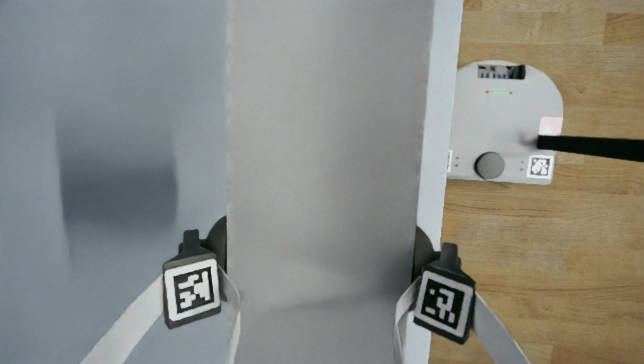

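Call:
execute_actions:
  actions:
    - {"r1":{"base":{"rotate_rad":1.57},"joints":{"arm_m":0.02,"gripper_m":-0.02}},"r2":{"base":{"rotate_rad":0.55},"joints":{"head_pan_rad":-1.57,"head_tilt_rad":-0.5}},"r3":{"base":{"rotate_rad":0.31},"joints":{"head_pan_rad":-1.57,"head_tilt_rad":-0.5}}}
  cameras: []

Call:
execute_actions:
  actions:
    - {"r1":{"base":{"translate_m":1.0}},"r2":{"base":{"translate_m":1.0}},"r3":{"base":{"translate_m":1.0}}}
  cameras: []

Call:
execute_actions:
  actions:
    - {"r1":{"base":{"translate_m":0.15}},"r2":{"base":{"translate_m":0.1}},"r3":{"base":{"translate_m":0.66}}}
  cameras: []

Call:
execute_actions:
  actions:
    - {"r1":{"base":{"rotate_rad":1.571},"joints":{"head_pan_rad":-1.57,"head_tilt_rad":-0.5}},"r2":{"base":{"rotate_rad":1.54},"joints":{"lift_m":0.9}},"r3":{"base":{"rotate_rad":2.57},"joints":{"lift_m":0.9}}}
  cameras: ["r1_nav_camera","r2_nav_camera","r3_nav_camera"]

Scene clock: 88.80 s.
r1.base_odometry: x=-0.906 y=+0.905 heading=+0.785 (m, m, rad; r1's odometry frame)
r1.turned_by_wheels: +1.570 (rad since the last result)
r1.turned_by_imu: +1.581 (rad since the last result)
r1.base_tilt: forward=+0.4 right=-0.6 (deg)
r1.lidar_m: 1.57 1.62 2.19 2.63 1.35 0.99 0.95 0.98 0.53 2.11 2.19 1.64
r1.head_depth_mm: 2332 2482 2647 2811 2638 1954 1561 / 2347 2474 2628 2829 2603 1946 1552 / 2326 2465 2627 2777 2610 1935 1547 / 2336 2458 2623 2803 2612 1936 1542 / 2340 2487 2596 2794 2584 1929 1536 / 2318 2471 2592 2797 2575 1911 1530 / 2320 2465 2631 2794 2427 1736 1243
r1.base_status: done
r1.joint_positions: lift_m=+1.080 arm_m=+0.020 wrist_yaw_rad=+0.000 wrist_pitch_rad=-1.497 wrist_roll_rad=+1.568 gripper_m=-0.004 head_pan_rad=+1.563 head_tilt_rad=-0.310
r1.joint_status: gripper_m off_target (ended at -0.004, target -0.020); the others done
r1.on_its_own: gripper_m is held at -0.004, not at your -0.020, by its stall guard, which is still easing
r1.motor_effort: left_wheel=-2(5) right_wheel=+2(6) lift_m=+37(37) arm_m=-4(1) wrist_yaw_rad=+0(1) wrist_pitch_rad=-1(1) wrist_roll_rad=+1(1) gripper_m=-11(100) head_pan_rad=+3(3) head_tilt_rad=+3(3) (%)
r1.hand_pose: x=-0.0215 y=-0.1598 z=+0.9611 quat_wxyz=(+0.001, +0.001, -0.732, -0.681) (m; r1's base frame)
r1.wrist_depth_mm: - - 128 126 127 - 965 / - - 131 130 130 - - / - - 135 133 132 - - / - - 138 136 136 - - / - - 141 139 139 - - / - - 143 143 143 - - / - - 148 147 - - -
r2.base_odometry: x=+0.000 y=+0.000 heading=+0.550 (m, m, rad; r2's odometry frame)
r2.turned_by_wheels: +0.550 (rad since the last result)
r2.turned_by_imu: +0.559 (rad since the last result)
r2.base_tilt: forward=+0.8 right=+0.1 (deg)
r2.lidar_m: 1.54 1.64 2.37 2.57 1.76 1.36 1.33 1.42 2.06 2.21 2.04 1.57
r2.head_depth_mm: 1836 2001 2197 2367 1934 1551 1287 / 1856 2002 2205 2398 1932 1549 1285 / 1860 2025 2206 2408 1947 1554 1290 / 1846 2020 2196 2401 1953 1561 1295 / 1850 2026 2212 2402 1959 1559 1295 / 1874 2023 2245 2422 1961 1555 1298 / 1872 2037 2235 2430 1965 1555 1302
r2.base_status: done
r2.joint_positions: lift_m=+0.481 arm_m=+0.000 wrist_yaw_rad=+2.916 wrist_pitch_rad=-0.335 wrist_roll_rad=+0.011 gripper_m=+0.037 head_pan_rad=-1.577 head_tilt_rad=-0.494
r2.joint_status: all done
r2.motor_effort: left_wheel=-1(7) right_wheel=+1(4) lift_m=+27(26) arm_m=+0(0) wrist_yaw_rad=+1(1) wrist_pitch_rad=+8(7) wrist_roll_rad=+0(0) gripper_m=+1(1) head_pan_rad=+3(37) head_tilt_rad=-4(45) (%)
r2.hand_pose: x=+0.0310 y=+0.0832 z=+0.5129 quat_wxyz=(+0.196, +0.710, +0.038, +0.676) (m; r2's base frame)
r2.wrist_depth_mm: - - - - - - - / - - - - - - - / - - - - - - - / - - - - - - - / - - - - - 987 - / 829 804 - 777 - 812 814 / 702 697 694 698 702 689 670
r3.base_odometry: x=+0.000 y=+0.000 heading=+0.310 (m, m, rad; r3's odometry frame)
r3.turned_by_wheels: +0.310 (rad since the last result)
r3.turned_by_imu: +0.316 (rad since the last result)
r3.base_tilt: forward=-0.4 right=-0.8 (deg)
r3.lidar_m: 2.11 1.63 1.61 0.95 0.74 0.73 0.78 1.15 1.20 1.28 0.96 2.37
r3.head_depth_mm: 1019 1100 1195 1304 1448 1529 1275 / 1069 1169 1273 1402 1568 1533 1283 / 1137 1242 1364 1511 1706 1550 1287 / 1210 1334 1477 1655 1817 1565 1297 / 1297 1419 1596 1758 1791 1566 1306 / 1392 1540 1671 1921 1838 1571 1303 / 1504 1700 1824 1225 1924 1575 1314
r3.base_status: done
r3.joint_positions: lift_m=+0.335 arm_m=-0.003 wrist_yaw_rad=+2.927 wrist_pitch_rad=-0.510 wrist_roll_rad=+0.019 gripper_m=+0.037 head_pan_rad=-1.563 head_tilt_rad=-0.494
r3.joint_status: all done
r3.motor_effort: left_wheel=-2(9) right_wheel=+2(5) lift_m=+19(19) arm_m=+0(0) wrist_yaw_rad=+2(1) wrist_pitch_rad=+4(3) wrist_roll_rad=+0(0) gripper_m=-1(1) head_pan_rad=-2(32) head_tilt_rad=-4(40) (%)
r3.hand_pose: x=+0.0238 y=+0.0646 z=+0.3272 quat_wxyz=(+0.252, +0.705, +0.102, +0.655) (m; r3's base frame)
r3.wrist_depth_mm: - 904 - - - - - / 659 - - - - - - / 698 - 798 832 854 839 877 / 654 - 666 671 689 700 714 / 579 570 - 580 590 597 617 / 498 522 - 511 515 531 534 / - - - 458 460 471 471
pictures: none
No camera images: the call's "cameras" was empty. Leave "cameras" out to get every camera's image.

Scene clock: 100.37 s.
r1.base_odometry: x=-0.198 y=+1.611 heading=+0.785 (m, m, rad; r1's odometry frame)
r1.turned_by_wheels: +0.000 (rad since the last result)
r1.turned_by_imu: +0.010 (rad since the last result)
r1.base_tilt: forward=+0.4 right=-0.5 (deg)
r1.lidar_m: 0.57 0.59 0.80 2.18 2.73 1.61 1.94 1.36 2.19 2.09 0.81 0.59
r1.head_depth_mm: 1793 1783 1747 1731 1712 1679 1513 / 2305 2442 2561 2536 2368 1945 1551 / 2345 2483 2652 2802 2618 1944 1552 / 2346 2465 2633 2812 2593 1929 1537 / 2318 2475 2620 2784 2566 1919 1535 / 2358 2459 2639 2796 2552 1918 1530 / 2319 2461 2609 2794 2556 1906 1515
r1.base_status: done
r1.joint_positions: lift_m=+1.080 arm_m=+0.020 wrist_yaw_rad=+0.000 wrist_pitch_rad=-1.497 wrist_roll_rad=+1.568 gripper_m=+0.036 head_pan_rad=+1.563 head_tilt_rad=-0.310
r1.joint_status: not commanded
r1.on_its_own: gripper_m is held at +0.035, not at your -0.020, by its stall guard, which is not easing now
r1.motor_effort: left_wheel=-2(2) right_wheel=+2(5) lift_m=+36(37) arm_m=-3(3) wrist_yaw_rad=+0(0) wrist_pitch_rad=-2(1) wrist_roll_rad=+1(1) gripper_m=-22(36) head_pan_rad=+3(3) head_tilt_rad=+3(3) (%)
r1.hand_pose: x=-0.0215 y=-0.1598 z=+0.9611 quat_wxyz=(+0.001, +0.001, -0.732, -0.681) (m; r1's base frame)
r1.wrist_depth_mm: - - 132 130 130 - 971 / - - 134 134 133 - - / - - 138 136 137 - - / - - 141 140 141 - - / - - 144 144 143 - - / - - 147 147 147 - - / - - 152 151 973 - -
r2.base_odometry: x=+0.853 y=+0.523 heading=+0.550 (m, m, rad; r2's odometry frame)
r2.turned_by_wheels: +0.000 (rad since the last result)
r2.turned_by_imu: +0.000 (rad since the last result)
r2.base_tilt: forward=+0.9 right=+0.1 (deg)
r2.lidar_m: 0.54 0.57 0.83 2.46 2.64 2.38 2.34 2.49 2.33 1.63 0.71 0.55
r2.head_depth_mm: 1905 2071 2267 2446 1953 1551 1286 / 1908 2082 2286 2445 1956 1547 1289 / 1908 2076 2306 2467 1963 1547 1293 / 1910 2103 2307 2453 1964 1556 1294 / 1917 2103 2308 2467 1959 1567 1292 / 1906 2055 2083 2088 1899 1577 1296 / 1458 1455 1452 1464 1471 1432 1286
r2.base_status: done
r2.joint_positions: lift_m=+0.481 arm_m=+0.000 wrist_yaw_rad=+2.916 wrist_pitch_rad=-0.335 wrist_roll_rad=+0.011 gripper_m=+0.037 head_pan_rad=-1.577 head_tilt_rad=-0.494
r2.joint_status: not commanded
r2.motor_effort: left_wheel=-2(3) right_wheel=+1(4) lift_m=+27(26) arm_m=+0(0) wrist_yaw_rad=+0(1) wrist_pitch_rad=+7(7) wrist_roll_rad=+1(0) gripper_m=+0(1) head_pan_rad=+3(2) head_tilt_rad=-4(4) (%)
r2.hand_pose: x=+0.0310 y=+0.0832 z=+0.5129 quat_wxyz=(+0.196, +0.710, +0.038, +0.676) (m; r2's base frame)
r2.wrist_depth_mm: - - - - - 825 569 / - - - - - 823 572 / - - - - - 825 583 / - - - - - 848 596 / - - - 987 - 846 585 / 850 825 - 823 - 789 596 / 714 704 694 688 681 680 583
r3.base_odometry: x=+0.952 y=+0.305 heading=+0.310 (m, m, rad; r3's odometry frame)
r3.turned_by_wheels: +0.000 (rad since the last result)
r3.turned_by_imu: +0.000 (rad since the last result)
r3.base_tilt: forward=-0.5 right=-0.7 (deg)
r3.lidar_m: 1.36 1.06 1.04 1.08 1.57 1.55 1.66 1.81 0.84 1.59 1.76 3.04
r3.head_depth_mm: 1533 1659 1552 1037 1786 1477 1245 / 1611 1750 1574 1045 1850 1539 1276 / 1712 1877 1613 1125 1929 1547 1279 / 1821 2004 1617 1198 1947 1551 1290 / 1935 2145 1653 2215 1951 1565 1289 / 2076 2327 1683 2420 1989 1575 1305 / 2257 2498 1701 2556 1952 1585 1320
r3.base_status: done
r3.joint_positions: lift_m=+0.335 arm_m=-0.003 wrist_yaw_rad=+2.927 wrist_pitch_rad=-0.510 wrist_roll_rad=+0.019 gripper_m=+0.037 head_pan_rad=-1.563 head_tilt_rad=-0.494
r3.joint_status: not commanded
r3.motor_effort: left_wheel=-4(6) right_wheel=+1(6) lift_m=+18(19) arm_m=+0(0) wrist_yaw_rad=+0(0) wrist_pitch_rad=+4(3) wrist_roll_rad=+0(0) gripper_m=-1(0) head_pan_rad=-2(2) head_tilt_rad=-3(4) (%)
r3.hand_pose: x=+0.0238 y=+0.0646 z=+0.3272 quat_wxyz=(+0.252, +0.705, +0.102, +0.655) (m; r3's base frame)
r3.wrist_depth_mm: - - - - - 891 839 / 966 - - - - 985 883 / 798 - 795 815 838 851 888 / 644 - 687 685 704 703 712 / 566 562 - 584 595 606 615 / 492 512 - 512 518 527 530 / - - - 455 463 462 470
pictures: none
No camera images: the call's "cameras" was empty. Leave "cameras" out to get every camera's image.

Scene clock: 108.23 s.
r1.base_odometry: x=-0.092 y=+1.717 heading=+0.785 (m, m, rad; r1's odometry frame)
r1.turned_by_wheels: +0.000 (rad since the last result)
r1.turned_by_imu: +0.002 (rad since the last result)
r1.base_tilt: forward=+0.4 right=-0.5 (deg)
r1.lidar_m: 0.42 0.44 0.59 1.61 2.74 1.74 2.09 1.51 2.18 1.59 0.60 0.44
r1.head_depth_mm: 1323 1303 1285 1266 1251 1236 1221 / 1970 1926 1898 1863 1816 1775 1502 / 2334 2474 2592 2797 2529 1926 1544 / 2338 2485 2623 2808 2590 1937 1541 / 2357 2472 2650 2842 2571 1941 1535 / 2338 2491 2630 2796 2560 1912 1529 / 2319 2465 2648 2833 2548 1902 1519
r1.base_status: done
r1.joint_positions: lift_m=+1.080 arm_m=+0.020 wrist_yaw_rad=+0.000 wrist_pitch_rad=-1.497 wrist_roll_rad=+1.568 gripper_m=+0.036 head_pan_rad=+1.563 head_tilt_rad=-0.310
r1.joint_status: not commanded
r1.on_its_own: gripper_m is held at +0.035, not at your -0.020, by its stall guard, which is not easing now
r1.motor_effort: left_wheel=-1(5) right_wheel=+2(7) lift_m=+37(37) arm_m=-3(4) wrist_yaw_rad=+0(1) wrist_pitch_rad=-1(1) wrist_roll_rad=+1(1) gripper_m=-21(22) head_pan_rad=+3(3) head_tilt_rad=+3(3) (%)
r1.hand_pose: x=-0.0215 y=-0.1598 z=+0.9611 quat_wxyz=(+0.001, +0.001, -0.732, -0.681) (m; r1's base frame)
r1.wrist_depth_mm: - - 132 130 131 - 997 / - - 135 133 133 - - / - - 138 136 135 - - / - - 141 140 140 - - / - - 143 143 143 - - / 982 - 147 147 146 - - / 764 784 152 150 771 866 871
r2.base_odometry: x=+0.938 y=+0.575 heading=+0.550 (m, m, rad; r2's odometry frame)
r2.turned_by_wheels: +0.000 (rad since the last result)
r2.turned_by_imu: +0.000 (rad since the last result)
r2.base_tilt: forward=+0.8 right=+0.2 (deg)
r2.lidar_m: 0.44 0.47 0.68 2.45 2.64 2.48 2.44 2.59 2.34 1.32 0.58 0.45
r2.head_depth_mm: 1924 2094 2264 2448 1943 1551 1291 / 1917 2093 2286 2477 1944 1551 1290 / 1913 2109 2293 2488 1957 1543 1296 / 1934 2125 2297 2474 1961 1551 1294 / 1932 2119 2279 2466 1969 1565 1300 / 1694 1696 1699 1692 1701 1514 1299 / 1188 1186 1182 1183 1193 1190 1193
r2.base_status: done
r2.joint_positions: lift_m=+0.481 arm_m=+0.000 wrist_yaw_rad=+2.916 wrist_pitch_rad=-0.335 wrist_roll_rad=+0.011 gripper_m=+0.037 head_pan_rad=-1.577 head_tilt_rad=-0.494
r2.joint_status: not commanded
r2.motor_effort: left_wheel=-2(4) right_wheel=+1(2) lift_m=+27(28) arm_m=+0(0) wrist_yaw_rad=+0(0) wrist_pitch_rad=+7(8) wrist_roll_rad=+0(1) gripper_m=+0(1) head_pan_rad=+3(3) head_tilt_rad=-4(3) (%)
r2.hand_pose: x=+0.0310 y=+0.0832 z=+0.5129 quat_wxyz=(+0.196, +0.710, +0.038, +0.676) (m; r2's base frame)
r2.wrist_depth_mm: - - - - - 648 465 / - - - - - 667 459 / - - - - - 668 466 / - - - - - 678 483 / - - - - 982 699 478 / 825 823 - 826 - 695 492 / 698 693 691 696 689 661 492
r3.base_odometry: x=+1.581 y=+0.506 heading=+0.310 (m, m, rad; r3's odometry frame)
r3.turned_by_wheels: +0.000 (rad since the last result)
r3.turned_by_imu: +0.000 (rad since the last result)
r3.base_tilt: forward=-0.3 right=-0.7 (deg)
r3.lidar_m: 0.86 0.67 0.66 0.70 1.03 2.09 2.24 1.29 1.87 1.58 2.73 1.92
r3.head_depth_mm: 1856 1998 1557 2221 1918 1537 1280 / 1974 2123 1587 2339 1931 1531 1283 / 2093 2280 1589 2413 1906 1549 1286 / 2226 2437 1743 2474 1933 1552 1289 / 2370 2620 2881 2501 1949 1560 1298 / 2526 2821 3187 2656 1974 1558 1305 / 2753 2993 3252 2724 2003 1582 1303
r3.base_status: done
r3.joint_positions: lift_m=+0.335 arm_m=-0.003 wrist_yaw_rad=+2.927 wrist_pitch_rad=-0.511 wrist_roll_rad=+0.019 gripper_m=+0.037 head_pan_rad=-1.563 head_tilt_rad=-0.494
r3.joint_status: not commanded
r3.motor_effort: left_wheel=-3(5) right_wheel=+1(6) lift_m=+18(19) arm_m=+0(0) wrist_yaw_rad=+1(0) wrist_pitch_rad=+3(3) wrist_roll_rad=+0(0) gripper_m=+0(1) head_pan_rad=-3(2) head_tilt_rad=-4(4) (%)
r3.hand_pose: x=+0.0238 y=+0.0645 z=+0.3271 quat_wxyz=(+0.252, +0.705, +0.102, +0.655) (m; r3's base frame)
r3.wrist_depth_mm: - 892 816 717 647 600 529 / 975 - 878 788 695 628 581 / 755 - 802 814 748 675 623 / 653 - 677 698 696 704 659 / 561 564 - 584 605 606 613 / 499 511 - 523 515 525 541 / - - - 460 454 460 476
pictures: none
No camera images: the call's "cameras" was empty. Leave "cameras" out to get every camera's image.

Scene clock: 114.20 s.
r1.base_odometry: x=-0.092 y=+1.717 heading=+2.356 (m, m, rad; r1's odometry frame)
r1.turned_by_wheels: +1.571 (rad since the last result)
r1.turned_by_imu: +1.581 (rad since the last result)
r1.base_tilt: forward=+0.4 right=-0.5 (deg)
r1.lidar_m: 1.61 2.74 1.74 2.10 1.51 2.18 1.59 0.60 0.44 0.42 0.44 0.59
r1.head_depth_mm: 2920 - - - - - 429 / 2996 - - - - - - / - - - - - - - / - 3351 3499 2711 658 - - / - 3312 3556 2585 656 - - / 3011 3265 3500 2564 654 528 444 / 3010 3284 3474 2466 651 527 442
r1.base_status: done
r1.joint_positions: lift_m=+1.080 arm_m=+0.020 wrist_yaw_rad=+0.000 wrist_pitch_rad=-1.497 wrist_roll_rad=+1.568 gripper_m=+0.036 head_pan_rad=-1.563 head_tilt_rad=-0.494
r1.joint_status: all done
r1.on_its_own: gripper_m is held at +0.035, not at your -0.020, by its stall guard, which is not easing now
r1.motor_effort: left_wheel=-2(6) right_wheel=+2(5) lift_m=+37(37) arm_m=-3(4) wrist_yaw_rad=+0(1) wrist_pitch_rad=-2(1) wrist_roll_rad=+1(1) gripper_m=-22(21) head_pan_rad=-4(44) head_tilt_rad=-2(11) (%)
r1.hand_pose: x=-0.0215 y=-0.1598 z=+0.9611 quat_wxyz=(+0.001, +0.001, -0.732, -0.681) (m; r1's base frame)
r1.wrist_depth_mm: 256 252 132 130 131 - - / 262 258 135 134 133 - - / 271 263 138 137 135 - - / 278 271 141 139 140 - - / 284 278 143 143 143 - - / 294 289 147 146 146 - - / 303 292 153 150 - - -
r2.base_odometry: x=+0.938 y=+0.575 heading=+2.090 (m, m, rad; r2's odometry frame)
r2.turned_by_wheels: +1.540 (rad since the last result)
r2.turned_by_imu: +1.564 (rad since the last result)
r2.base_tilt: forward=+0.9 right=+0.1 (deg)
r2.lidar_m: 2.10 2.62 2.49 2.44 2.58 2.35 1.41 0.59 0.45 0.44 0.47 0.67
r2.head_depth_mm: 441 442 443 453 503 554 - / 2877 3045 3332 2491 622 521 - / 2886 3009 3339 2604 657 522 463 / 2858 3050 3392 2619 658 524 458 / 2870 3051 3370 2634 658 524 - / 2877 3024 3401 2671 662 527 447 / 2867 3102 2471 2417 663 527 448
r2.base_status: done
r2.joint_positions: lift_m=+0.900 arm_m=+0.000 wrist_yaw_rad=+2.916 wrist_pitch_rad=-0.337 wrist_roll_rad=+0.011 gripper_m=+0.037 head_pan_rad=-1.577 head_tilt_rad=-0.494
r2.joint_status: all done
r2.motor_effort: left_wheel=-2(7) right_wheel=+1(5) lift_m=+32(32) arm_m=+0(0) wrist_yaw_rad=+1(0) wrist_pitch_rad=+8(8) wrist_roll_rad=+0(0) gripper_m=+1(1) head_pan_rad=+3(3) head_tilt_rad=-4(4) (%)
r2.hand_pose: x=+0.0310 y=+0.0831 z=+0.9311 quat_wxyz=(+0.197, +0.710, +0.038, +0.676) (m; r2's base frame)
r2.wrist_depth_mm: - - - - - - - / - - - - - - - / - - - - - - - / - - - - - - - / - - - - - - - / - - - - - - - / - - - - - - -
r3.base_odometry: x=+1.581 y=+0.506 heading=+2.880 (m, m, rad; r3's odometry frame)
r3.turned_by_wheels: +2.570 (rad since the last result)
r3.turned_by_imu: +2.612 (rad since the last result)
r3.base_tilt: forward=-0.5 right=-0.8 (deg)
r3.lidar_m: 2.09 2.20 1.28 1.87 1.59 2.75 2.16 0.89 0.68 0.66 0.70 0.99
r3.head_depth_mm: 3054 3369 3567 846 659 882 - / 3045 3338 3329 855 643 906 - / - 3452 3578 863 648 914 - / - 3561 3648 870 652 914 - / 3160 3416 3660 878 658 919 - / 3090 3418 3657 850 661 924 1085 / 3053 693 683 719 751 928 1097
r3.base_status: done
r3.joint_positions: lift_m=+0.900 arm_m=-0.003 wrist_yaw_rad=+2.927 wrist_pitch_rad=-0.512 wrist_roll_rad=+0.019 gripper_m=+0.037 head_pan_rad=-1.563 head_tilt_rad=-0.494
r3.joint_status: all done
r3.motor_effort: left_wheel=-3(9) right_wheel=+1(5) lift_m=+23(24) arm_m=+0(0) wrist_yaw_rad=+0(0) wrist_pitch_rad=+4(4) wrist_roll_rad=+0(0) gripper_m=+0(1) head_pan_rad=-3(3) head_tilt_rad=-3(4) (%)
r3.hand_pose: x=+0.0238 y=+0.0644 z=+0.8920 quat_wxyz=(+0.252, +0.705, +0.103, +0.655) (m; r3's base frame)
r3.wrist_depth_mm: - - - - - - - / - - - - - - - / - - - - - - - / - - - - - - - / - - - - - - - / - - - - - - - / - - - - - - -
pictures: r1_nav_camera (sideways: a quarter turn counterclockwise sets it upright), r2_nav_camera (sideways: a quarter turn counterclockwise sets it upright), r3_nav_camera (sideways: a quarter turn counterclockwise sets it upright)
camera_calibration (this result's frames):
r1_nav_camera: T_world_to_cam=[[-0.00449265, -0.439172, 0.898392, -1.12771], [-0.999636, 0.0258884, 0.00765641, 0.052041], [-0.0266204, -0.89803, -0.439128, 0.529111], [0, 0, 0, 1]] pos_world=[0.0610408, -0.0214479, 1.24507]
r2_nav_camera: T_world_to_cam=[[-0.0382085, -0.425985, 0.903923, -1.12813], [-0.999152, 0.0301935, -0.0280047, 0.0938333], [-0.0153631, -0.904226, -0.426777, 0.516633], [0, 0, 0, 1]] pos_world=[0.0585865, -0.0162464, 1.24286]
r3_nav_camera: T_world_to_cam=[[0.0114584, -0.476045, 0.879346, -1.10259], [-0.999915, -0.0108564, 0.00715231, 0.0487729], [0.00614169, -0.879354, -0.476129, 0.577436], [0, 0, 0, 1]] pos_world=[0.0578563, -0.0165807, 1.24414]
Images, in order (width x height): r1_nav_camera 672x504, r2_nav_camera 672x504, r3_nav_camera 672x504.

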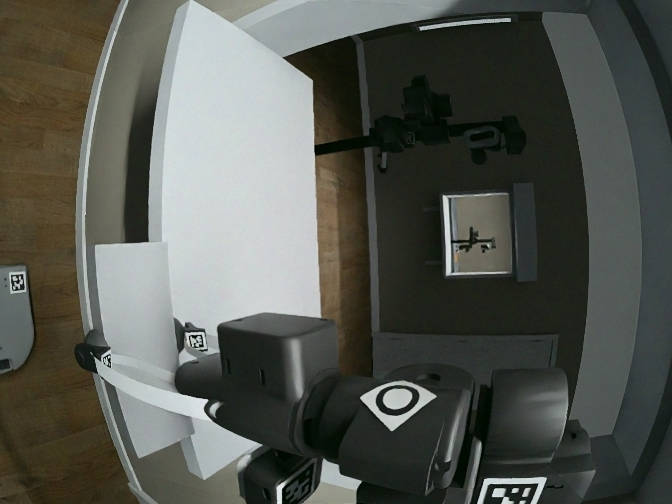

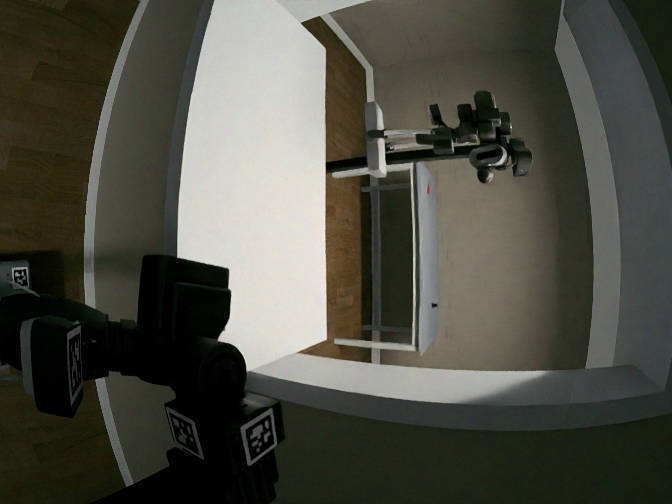

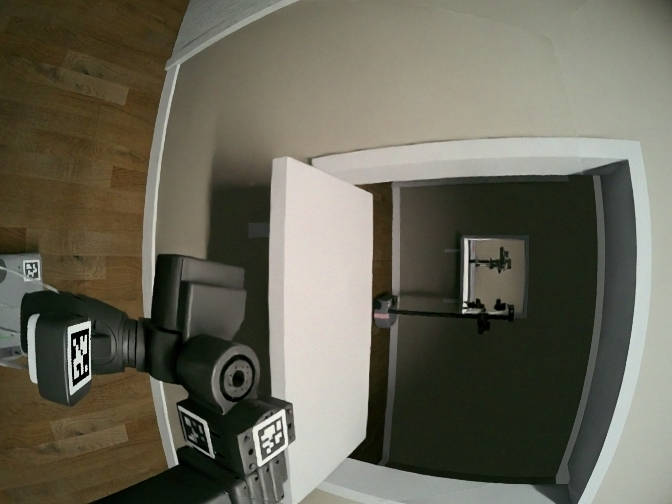

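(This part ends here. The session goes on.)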